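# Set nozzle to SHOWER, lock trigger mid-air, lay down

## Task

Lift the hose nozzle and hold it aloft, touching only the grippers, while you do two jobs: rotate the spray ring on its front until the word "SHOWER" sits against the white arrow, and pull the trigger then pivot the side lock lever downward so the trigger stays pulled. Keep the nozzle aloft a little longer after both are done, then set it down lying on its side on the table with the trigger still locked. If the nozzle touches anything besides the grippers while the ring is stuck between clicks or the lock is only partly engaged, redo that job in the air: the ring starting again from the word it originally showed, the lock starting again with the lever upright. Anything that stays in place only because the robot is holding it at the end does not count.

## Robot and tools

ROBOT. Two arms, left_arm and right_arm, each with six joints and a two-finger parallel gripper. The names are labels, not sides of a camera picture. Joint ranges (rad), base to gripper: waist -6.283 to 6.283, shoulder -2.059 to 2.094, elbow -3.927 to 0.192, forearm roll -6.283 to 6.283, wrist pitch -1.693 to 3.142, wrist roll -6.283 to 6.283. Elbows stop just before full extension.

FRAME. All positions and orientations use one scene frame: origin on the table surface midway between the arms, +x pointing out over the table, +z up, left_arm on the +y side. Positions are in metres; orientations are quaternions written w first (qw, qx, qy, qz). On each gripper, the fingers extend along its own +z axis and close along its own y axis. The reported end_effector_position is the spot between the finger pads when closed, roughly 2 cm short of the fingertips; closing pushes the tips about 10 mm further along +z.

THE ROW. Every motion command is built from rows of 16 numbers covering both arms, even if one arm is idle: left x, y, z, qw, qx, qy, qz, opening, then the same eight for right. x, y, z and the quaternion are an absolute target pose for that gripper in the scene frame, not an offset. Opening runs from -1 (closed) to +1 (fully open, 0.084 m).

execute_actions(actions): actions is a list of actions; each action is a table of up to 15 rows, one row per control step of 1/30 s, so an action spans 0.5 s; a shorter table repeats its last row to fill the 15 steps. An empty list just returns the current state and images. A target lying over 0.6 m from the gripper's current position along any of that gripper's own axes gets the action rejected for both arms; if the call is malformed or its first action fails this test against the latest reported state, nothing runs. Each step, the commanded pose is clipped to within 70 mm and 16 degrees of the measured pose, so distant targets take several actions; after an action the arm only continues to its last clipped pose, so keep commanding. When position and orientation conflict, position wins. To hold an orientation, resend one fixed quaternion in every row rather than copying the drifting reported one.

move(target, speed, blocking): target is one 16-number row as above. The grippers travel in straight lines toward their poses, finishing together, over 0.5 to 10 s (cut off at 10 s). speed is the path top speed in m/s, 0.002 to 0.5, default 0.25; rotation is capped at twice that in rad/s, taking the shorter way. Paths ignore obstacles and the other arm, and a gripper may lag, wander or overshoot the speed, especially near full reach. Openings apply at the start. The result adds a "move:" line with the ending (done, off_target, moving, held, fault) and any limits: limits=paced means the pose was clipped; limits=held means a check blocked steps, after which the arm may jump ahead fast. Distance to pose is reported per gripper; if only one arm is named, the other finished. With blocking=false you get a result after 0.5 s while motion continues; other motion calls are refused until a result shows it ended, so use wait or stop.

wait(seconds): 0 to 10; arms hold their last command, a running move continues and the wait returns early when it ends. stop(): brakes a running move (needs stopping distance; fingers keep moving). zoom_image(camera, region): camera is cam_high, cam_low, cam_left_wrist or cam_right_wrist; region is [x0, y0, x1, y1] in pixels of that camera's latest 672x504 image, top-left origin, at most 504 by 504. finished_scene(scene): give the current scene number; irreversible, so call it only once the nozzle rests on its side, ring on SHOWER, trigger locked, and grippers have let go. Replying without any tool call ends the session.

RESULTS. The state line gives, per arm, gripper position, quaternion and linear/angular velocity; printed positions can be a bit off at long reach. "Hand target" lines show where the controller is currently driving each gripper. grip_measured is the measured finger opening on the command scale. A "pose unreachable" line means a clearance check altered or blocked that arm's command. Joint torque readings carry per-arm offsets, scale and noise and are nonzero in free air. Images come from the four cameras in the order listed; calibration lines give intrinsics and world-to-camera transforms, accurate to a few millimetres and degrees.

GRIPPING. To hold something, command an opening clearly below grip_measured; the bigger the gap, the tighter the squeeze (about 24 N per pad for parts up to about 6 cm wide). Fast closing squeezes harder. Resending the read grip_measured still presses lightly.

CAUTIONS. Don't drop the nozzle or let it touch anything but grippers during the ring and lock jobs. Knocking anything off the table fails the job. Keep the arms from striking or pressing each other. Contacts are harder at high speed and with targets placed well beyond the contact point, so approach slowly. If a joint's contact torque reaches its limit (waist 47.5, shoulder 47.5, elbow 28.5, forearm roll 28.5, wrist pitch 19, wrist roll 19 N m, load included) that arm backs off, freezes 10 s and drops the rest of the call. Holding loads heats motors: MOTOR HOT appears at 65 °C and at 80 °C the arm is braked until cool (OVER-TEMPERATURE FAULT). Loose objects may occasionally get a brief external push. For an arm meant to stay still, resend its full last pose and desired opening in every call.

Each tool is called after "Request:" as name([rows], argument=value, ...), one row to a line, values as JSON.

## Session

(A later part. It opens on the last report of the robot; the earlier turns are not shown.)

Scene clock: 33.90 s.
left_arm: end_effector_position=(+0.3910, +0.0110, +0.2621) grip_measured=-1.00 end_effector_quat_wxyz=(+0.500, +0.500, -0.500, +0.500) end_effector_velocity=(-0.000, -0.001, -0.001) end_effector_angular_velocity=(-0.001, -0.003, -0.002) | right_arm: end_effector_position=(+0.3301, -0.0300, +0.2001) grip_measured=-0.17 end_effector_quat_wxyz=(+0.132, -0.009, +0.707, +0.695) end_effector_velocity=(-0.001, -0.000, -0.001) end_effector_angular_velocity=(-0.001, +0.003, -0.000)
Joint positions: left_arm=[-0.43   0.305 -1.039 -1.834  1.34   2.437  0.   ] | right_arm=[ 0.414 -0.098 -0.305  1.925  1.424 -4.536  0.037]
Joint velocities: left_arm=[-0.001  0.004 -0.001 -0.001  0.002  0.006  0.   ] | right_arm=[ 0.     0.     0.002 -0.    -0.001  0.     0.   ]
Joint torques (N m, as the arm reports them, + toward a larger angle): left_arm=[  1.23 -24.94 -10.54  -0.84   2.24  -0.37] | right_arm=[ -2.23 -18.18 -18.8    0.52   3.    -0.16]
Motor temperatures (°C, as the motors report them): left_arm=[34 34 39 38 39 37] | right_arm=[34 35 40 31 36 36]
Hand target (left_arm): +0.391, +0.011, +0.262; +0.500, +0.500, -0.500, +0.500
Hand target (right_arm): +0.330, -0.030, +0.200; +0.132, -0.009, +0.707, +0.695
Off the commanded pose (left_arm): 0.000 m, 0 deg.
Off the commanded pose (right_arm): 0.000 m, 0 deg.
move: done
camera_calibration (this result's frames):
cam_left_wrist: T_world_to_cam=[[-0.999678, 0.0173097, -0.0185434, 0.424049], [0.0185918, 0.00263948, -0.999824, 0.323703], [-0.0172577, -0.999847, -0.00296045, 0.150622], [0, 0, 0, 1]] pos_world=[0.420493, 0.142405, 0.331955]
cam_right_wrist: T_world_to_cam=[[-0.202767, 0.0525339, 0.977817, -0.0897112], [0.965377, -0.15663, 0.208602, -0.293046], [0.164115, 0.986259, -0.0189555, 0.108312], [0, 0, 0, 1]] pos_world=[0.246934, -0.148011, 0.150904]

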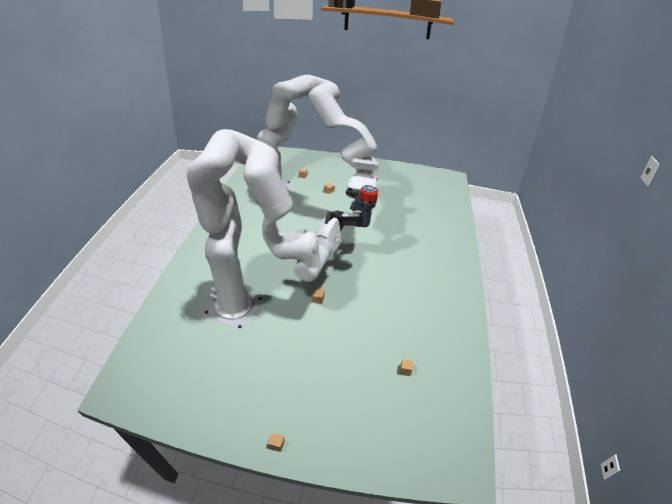

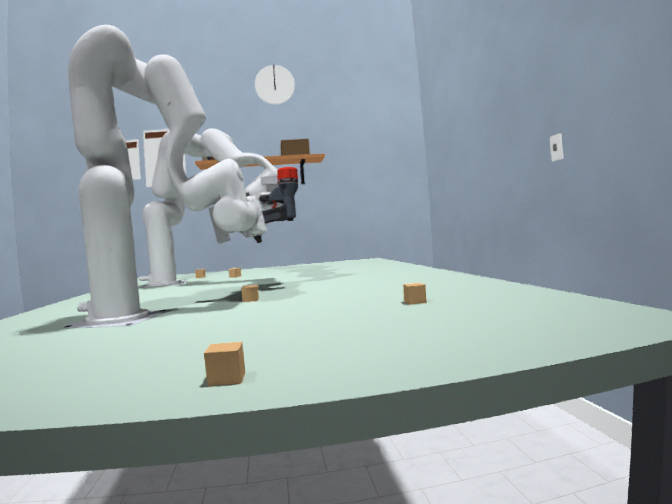

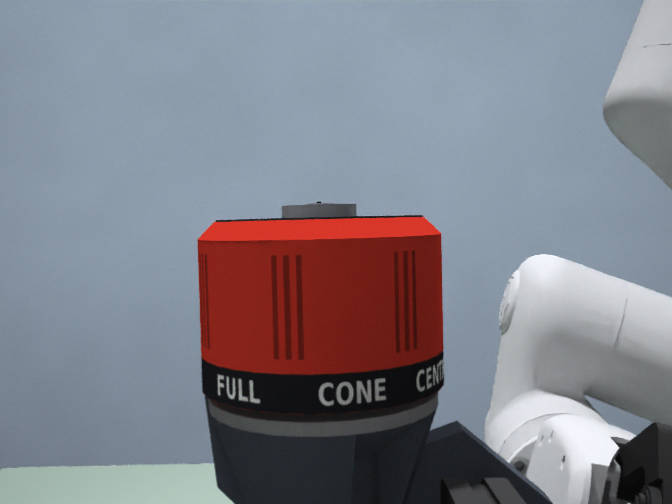

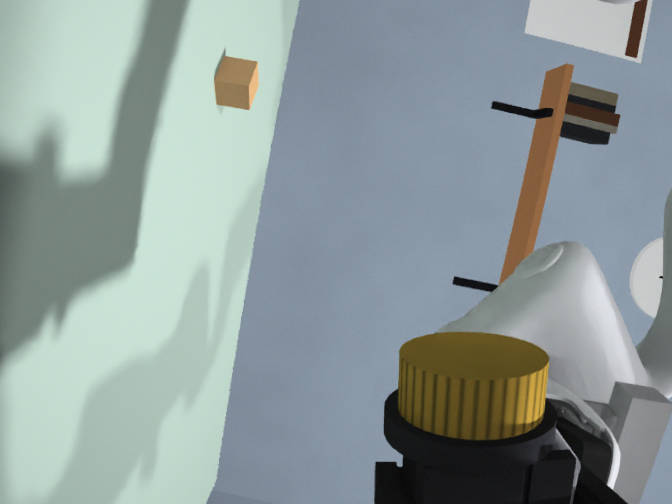

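Request:
move(target=[0.388,0.011,0.252,0.5,0.5,-0.5,0.5,-1,0.33,-0.03,0.2,0.1318,-0.009,0.7071,0.6947,-1], speed=0.015)

Request:
move(target=[0.392,0.13,0.225,0.5,0.5,-0.5,0.5,-1,0.33,-0.03,0.2,0.1318,-0.009,0.7071,0.6947,-1], speed=0.1)

Scene clock: 35.63 s.
left_arm: end_effector_position=(+0.3878, +0.0109, +0.2522) grip_measured=-1.00 end_effector_quat_wxyz=(+0.500, +0.500, -0.500, +0.500) end_effector_velocity=(-0.001, -0.000, -0.002) end_effector_angular_velocity=(-0.001, -0.002, +0.001) | right_arm: end_effector_position=(+0.3302, -0.0300, +0.2001) grip_measured=-0.17 end_effector_quat_wxyz=(+0.132, -0.009, +0.707, +0.695) end_effector_velocity=(-0.001, +0.000, -0.000) end_effector_angular_velocity=(-0.000, +0.001, +0.001)
Joint positions: left_arm=[-0.432  0.319 -1.029 -1.84   1.346  2.461  0.   ] | right_arm=[ 0.414 -0.098 -0.305  1.925  1.424 -4.536  0.037]
Joint velocities: left_arm=[-0.001  0.004  0.002 -0.003  0.002  0.009  0.   ] | right_arm=[ 0.    -0.     0.002 -0.001  0.001 -0.    -0.   ]
Joint torques (N m, as the arm reports them, + toward a larger angle): left_arm=[  1.14 -25.14 -10.38  -0.85   2.22  -0.34] | right_arm=[ -2.69 -17.66 -18.32   1.09   2.59  -0.26]
Motor temperatures (°C, as the motors report them): left_arm=[34 34 39 38 39 37] | right_arm=[34 35 40 31 36 36]
Hand target (left_arm): +0.388, +0.011, +0.252; +0.500, +0.500, -0.500, +0.500
Hand target (right_arm): +0.330, -0.030, +0.200; +0.132, -0.009, +0.707, +0.695
Off the commanded pose (left_arm): 0.000 m, 0 deg.
Off the commanded pose (right_arm): 0.000 m, 0 deg.
move: done
camera_calibration (this result's frames):
cam_left_wrist: T_world_to_cam=[[-0.999669, 0.0179105, -0.0184582, 0.420676], [0.0185038, 0.00237851, -0.999826, 0.313907], [-0.0178635, -0.999837, -0.00270913, 0.15054], [0, 0, 0, 1]] pos_world=[0.417418, 0.142234, 0.322025]
cam_right_wrist: T_world_to_cam=[[-0.202775, 0.0526381, 0.97781, -0.089694], [0.965339, -0.156826, 0.208631, -0.293156], [0.164328, 0.986222, -0.0190132, 0.108253], [0, 0, 0, 1]] pos_world=[0.247018, -0.148015, 0.150923]

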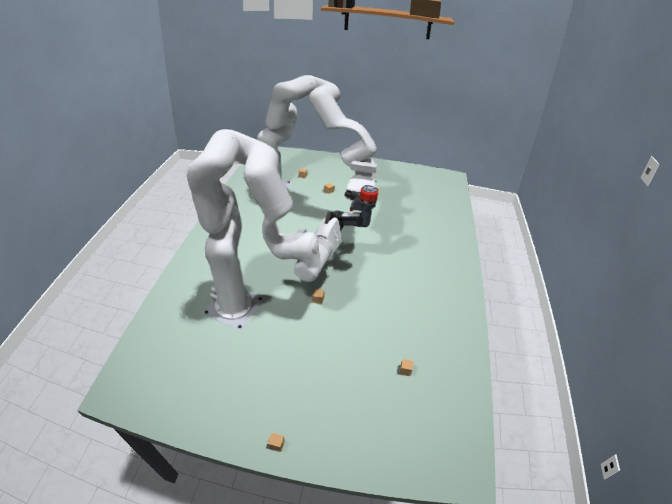

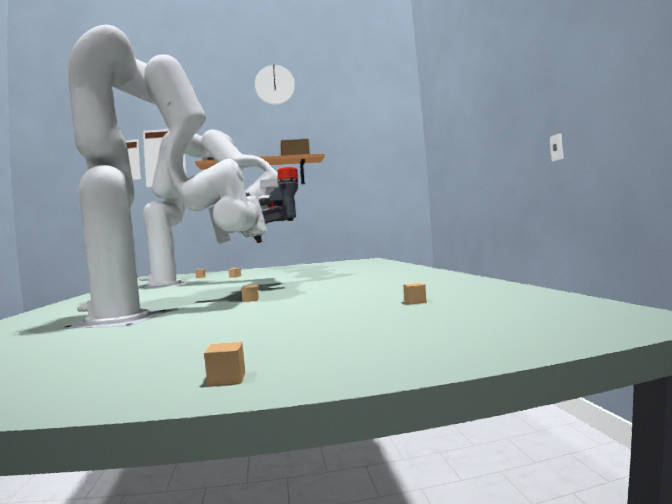

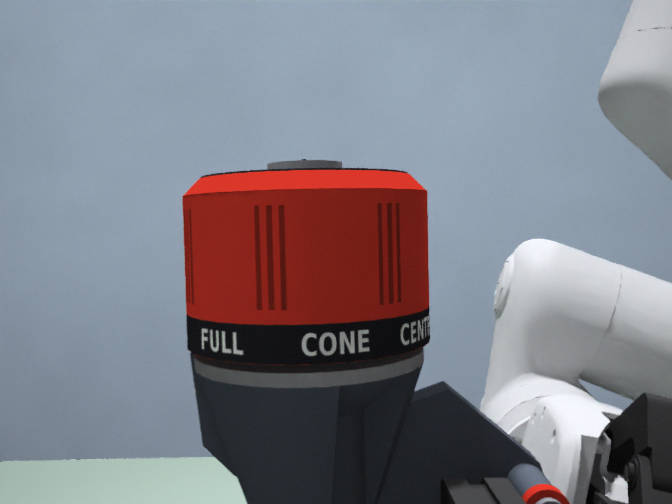

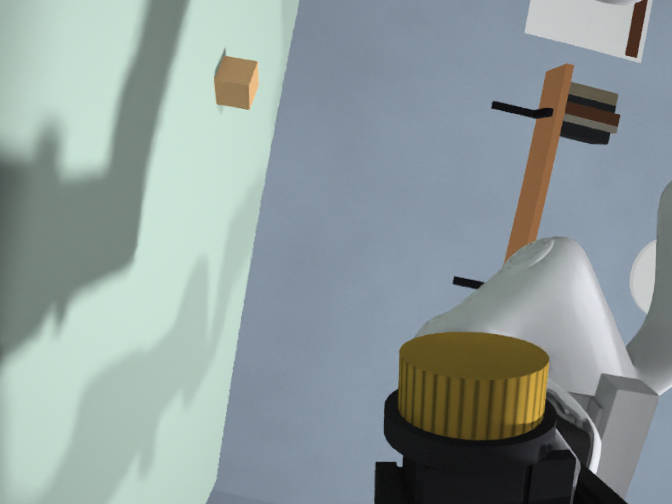

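Scene clock: 37.33 s.
left_arm: end_effector_position=(+0.3920, +0.1295, +0.2249) grip_measured=-1.00 end_effector_quat_wxyz=(+0.500, +0.500, -0.500, +0.500) end_effector_velocity=(+0.000, +0.003, -0.001) end_effector_angular_velocity=(+0.000, +0.000, +0.001) | right_arm: end_effector_position=(+0.3300, -0.0300, +0.2000) grip_measured=-0.17 end_effector_quat_wxyz=(+0.132, -0.009, +0.707, +0.695) end_effector_velocity=(-0.000, -0.000, -0.000) end_effector_angular_velocity=(-0.000, +0.001, -0.000)
Joint positions: left_arm=[-0.146  0.326 -0.95  -1.622  1.533  2.518  0.   ] | right_arm=[ 0.414 -0.098 -0.305  1.925  1.424 -4.536  0.037]
Joint velocities: left_arm=[0.007 0.001 0.    0.005 0.004 0.001 0.   ] | right_arm=[ 0.    -0.     0.001  0.    -0.    -0.     0.   ]
Joint torques (N m, as the arm reports them, + toward a larger angle): left_arm=[  1.66 -24.23  -9.85  -1.08   2.08  -0.33] | right_arm=[ -2.34 -17.31 -17.85   0.52   2.59  -0.27]
Motor temperatures (°C, as the motors report them): left_arm=[34 34 39 38 39 37] | right_arm=[34 35 40 31 36 36]
Hand target (left_arm): +0.392, +0.130, +0.225; +0.500, +0.500, -0.500, +0.500
Hand target (right_arm): +0.330, -0.030, +0.200; +0.132, -0.009, +0.707, +0.695
Off the commanded pose (left_arm): 0.000 m, 0 deg.
Off the commanded pose (right_arm): 0.000 m, 0 deg.
move: done
camera_calibration (this result's frames):
cam_left_wrist: T_world_to_cam=[[-0.999665, 0.0176438, -0.018947, 0.42238], [0.0189983, 0.00274676, -0.999816, 0.286034], [-0.0175885, -0.999841, -0.00308104, 0.269143], [0, 0, 0, 1]] pos_world=[0.421538, 0.260862, 0.294813]
cam_right_wrist: T_world_to_cam=[[-0.202644, 0.0525935, 0.977839, -0.0897081], [0.965435, -0.156425, 0.208487, -0.292936], [0.163924, 0.986289, -0.0190771, 0.108387], [0, 0, 0, 1]] pos_world=[0.246864, -0.148005, 0.150861]

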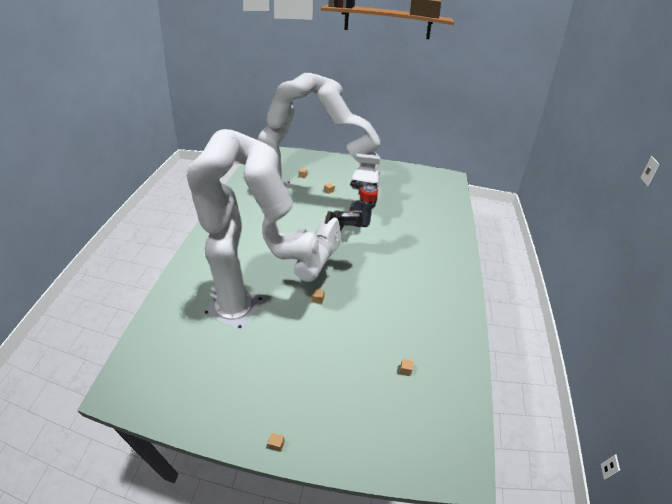

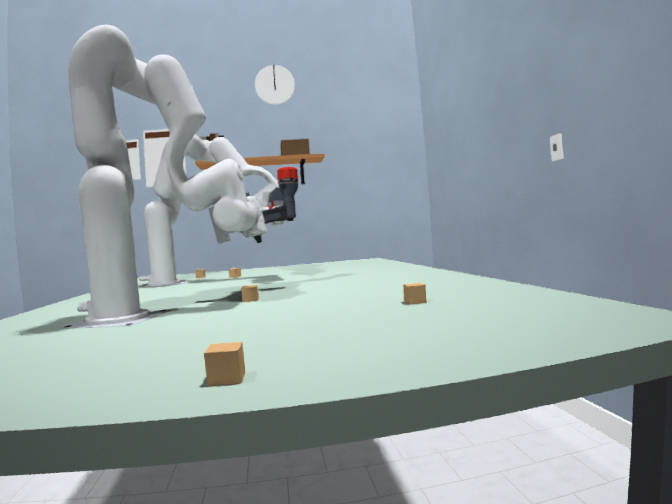

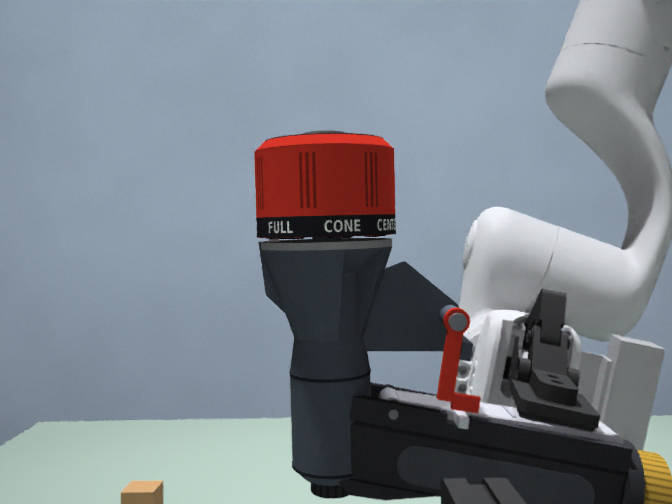

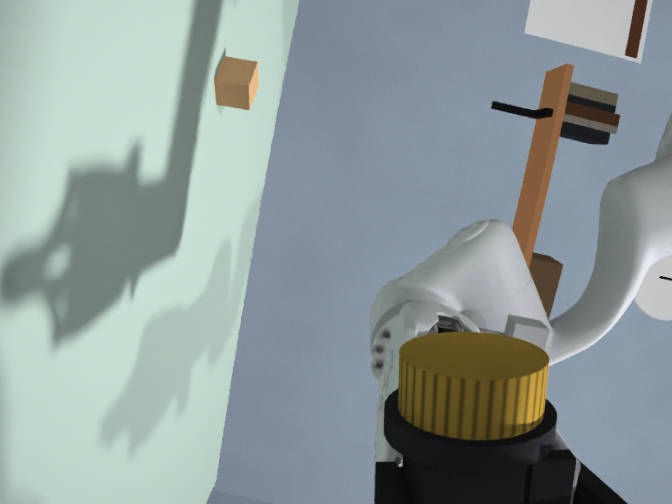

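Request:
move(target=[0.39,0.24,0.34,0,1,0,0,1,0.33,-0.03,0.2,0.1318,-0.009,0.7071,0.6947,-1])

Request:
move(target=[0.395,0.10,0.34,0,1,0,0,1,0.30,0.088,0.11,0.1318,-0.009,0.7071,0.6947,-1], speed=0.12)

Scene clock: 44.33 s.
left_arm: end_effector_position=(+0.3901, +0.2396, +0.3408) grip_measured=+1.00 end_effector_quat_wxyz=(+0.003, +1.000, -0.003, +0.001) end_effector_velocity=(-0.000, -0.001, +0.001) end_effector_angular_velocity=(+0.006, +0.009, +0.001) | right_arm: end_effector_position=(+0.3300, -0.0300, +0.2000) grip_measured=-0.17 end_effector_quat_wxyz=(+0.132, -0.009, +0.707, +0.695) end_effector_velocity=(-0.000, +0.000, -0.000) end_effector_angular_velocity=(-0.000, +0.001, +0.000)
Joint positions: left_arm=[-0.439 -0.008 -1.455 -0.004  1.46  -0.351  0.084] | right_arm=[ 0.414 -0.098 -0.305  1.925  1.424 -4.536  0.037]
Joint velocities: left_arm=[-0.004  0.011 -0.017  0.003  0.016 -0.005 -0.   ] | right_arm=[ 0.     0.001  0.    -0.     0.     0.     0.   ]
Joint torques (N m, as the arm reports them, + toward a larger angle): left_arm=[  1.7  -21.12 -12.21  -0.51  -1.19  -0.38] | right_arm=[ -2.43 -17.52 -17.57   0.78   2.79  -0.32]
Motor temperatures (°C, as the motors report them): left_arm=[34 34 40 38 39 37] | right_arm=[34 35 39 31 36 36]
Hand target (left_arm): +0.390, +0.240, +0.341; +0.002, +1.000, -0.002, +0.000
Hand target (right_arm): +0.330, -0.030, +0.200; +0.132, -0.009, +0.707, +0.695
Off the commanded pose (left_arm): 0.001 m, 0 deg.
Off the commanded pose (right_arm): 0.000 m, 0 deg.
move: done
camera_calibration (this result's frames):
cam_left_wrist: T_world_to_cam=[[-0.0239391, -0.999465, 0.0222657, 0.269715], [-0.999712, 0.0239645, 0.000876734, 0.452921], [-0.00140985, -0.0222383, -0.999752, 0.478662], [0, 0, 0, 1]] pos_world=[0.459923, 0.269361, 0.472141]
cam_right_wrist: T_world_to_cam=[[-0.202643, 0.0525947, 0.977839, -0.0897084], [0.965435, -0.156424, 0.208486, -0.292935], [0.163923, 0.986289, -0.0190786, 0.108387], [0, 0, 0, 1]] pos_world=[0.246864, -0.148005, 0.150861]

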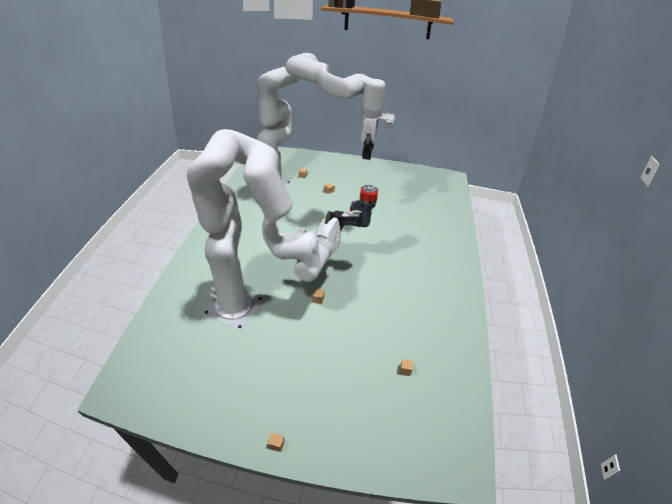

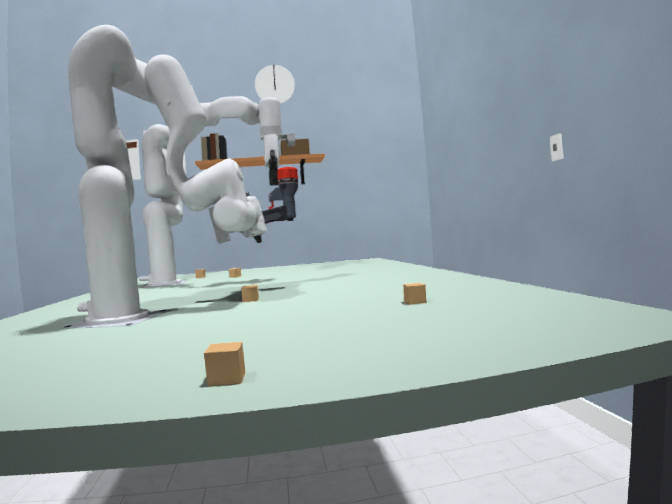

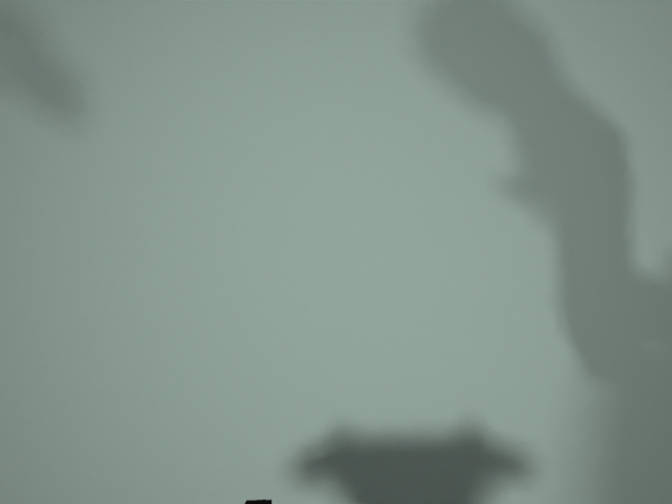

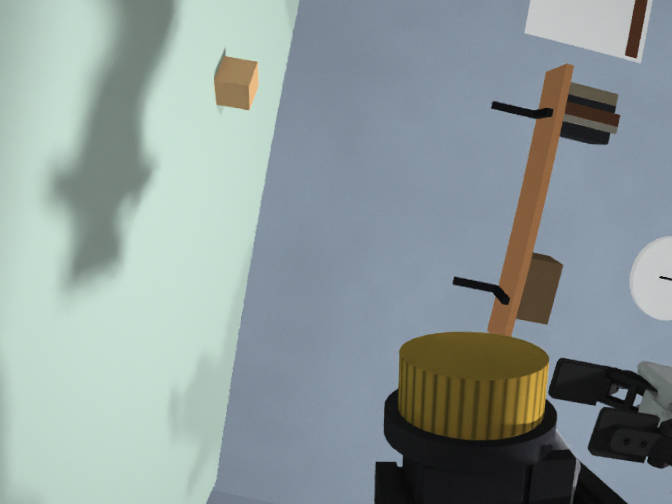

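Scene clock: 46.17 s.
left_arm: end_effector_position=(+0.3949, +0.1001, +0.3403) grip_measured=+1.00 end_effector_quat_wxyz=(+0.001, +1.000, +0.000, -0.000) end_effector_velocity=(-0.000, -0.002, -0.000) end_effector_angular_velocity=(+0.001, +0.001, -0.002) | right_arm: end_effector_position=(+0.2998, +0.0877, +0.1105) grip_measured=-0.17 end_effector_quat_wxyz=(+0.132, -0.009, +0.707, +0.695) end_effector_velocity=(+0.000, +0.002, -0.001) end_effector_angular_velocity=(+0.002, -0.000, -0.001)
Joint positions: left_arm=[-0.679  0.257 -1.786 -0.001  1.529 -0.597  0.084] | right_arm=[ 0.847  0.353 -0.485  2.382  1.476 -4.822  0.037]
Joint velocities: left_arm=[-0.004  0.007 -0.009  0.001  0.004 -0.002 -0.   ] | right_arm=[ 0.005  0.006 -0.005  0.006  0.002 -0.001 -0.   ]
Joint torques (N m, as the arm reports them, + toward a larger angle): left_arm=[  1.78 -26.47 -12.12  -0.42  -1.25  -0.4 ] | right_arm=[ -2.61 -26.02 -13.09  -0.14   2.96  -0.24]
Motor temperatures (°C, as the motors report them): left_arm=[34 34 40 38 39 37] | right_arm=[34 35 39 31 36 36]
Hand target (left_arm): +0.395, +0.100, +0.340; +0.001, +1.000, -0.000, -0.000
Hand target (right_arm): +0.300, +0.088, +0.110; +0.132, -0.009, +0.707, +0.695
Off the commanded pose (left_arm): 0.000 m, 0 deg.
Off the commanded pose (right_arm): 0.001 m, 0 deg.
move: done
camera_calibration (this result's frames):
cam_left_wrist: T_world_to_cam=[[-0.018587, -0.999656, 0.0184784, 0.12966], [-0.999823, 0.0186372, 0.00255049, 0.460987], [-0.002894, -0.0184278, -0.999826, 0.475266], [0, 0, 0, 1]] pos_world=[0.464691, 0.129782, 0.471612]
cam_right_wrist: T_world_to_cam=[[-0.202561, 0.0519962, 0.977888, -0.0144767], [0.965456, -0.156532, 0.208309, -0.226724], [0.163902, 0.986303, -0.0184928, -0.00454054], [0, 0, 0, 1]] pos_world=[0.216704, -0.0302584, 0.0613012]

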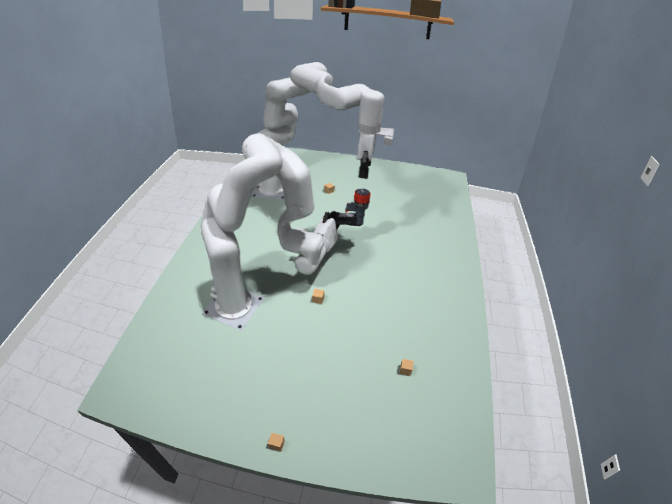

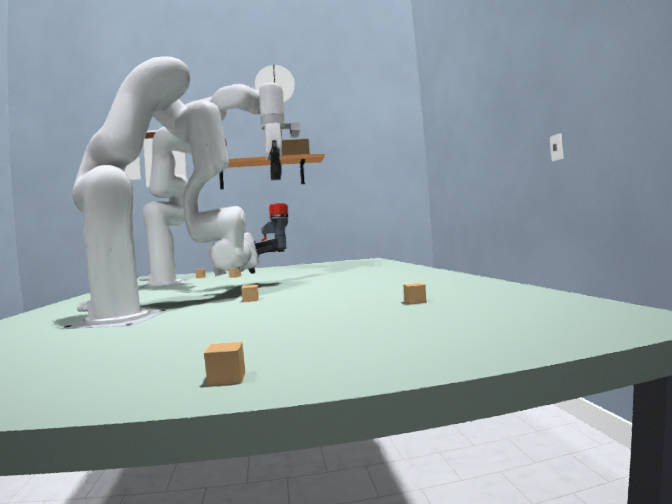

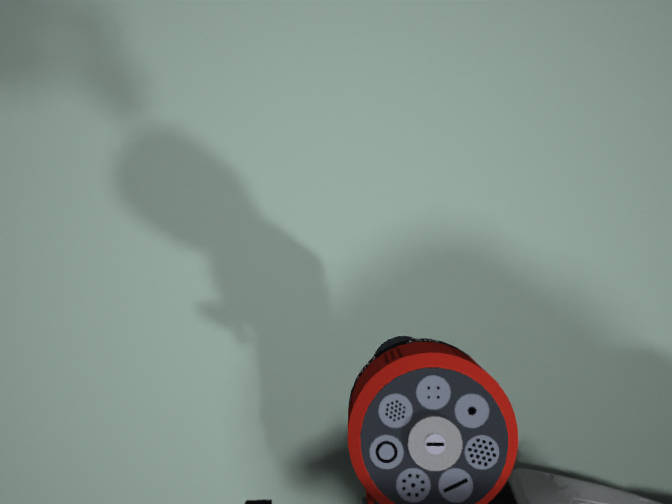

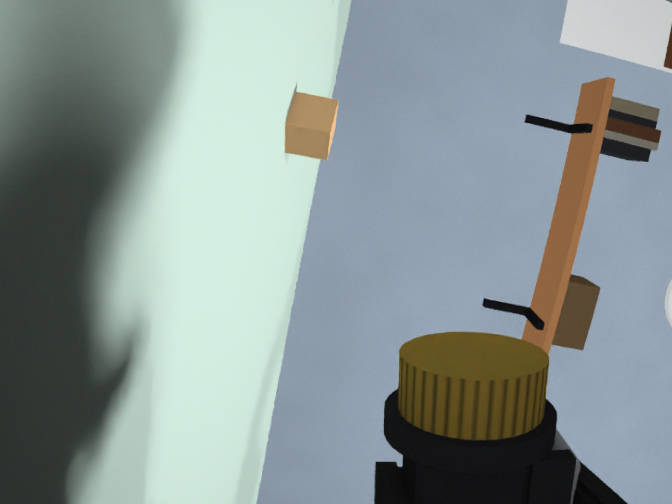

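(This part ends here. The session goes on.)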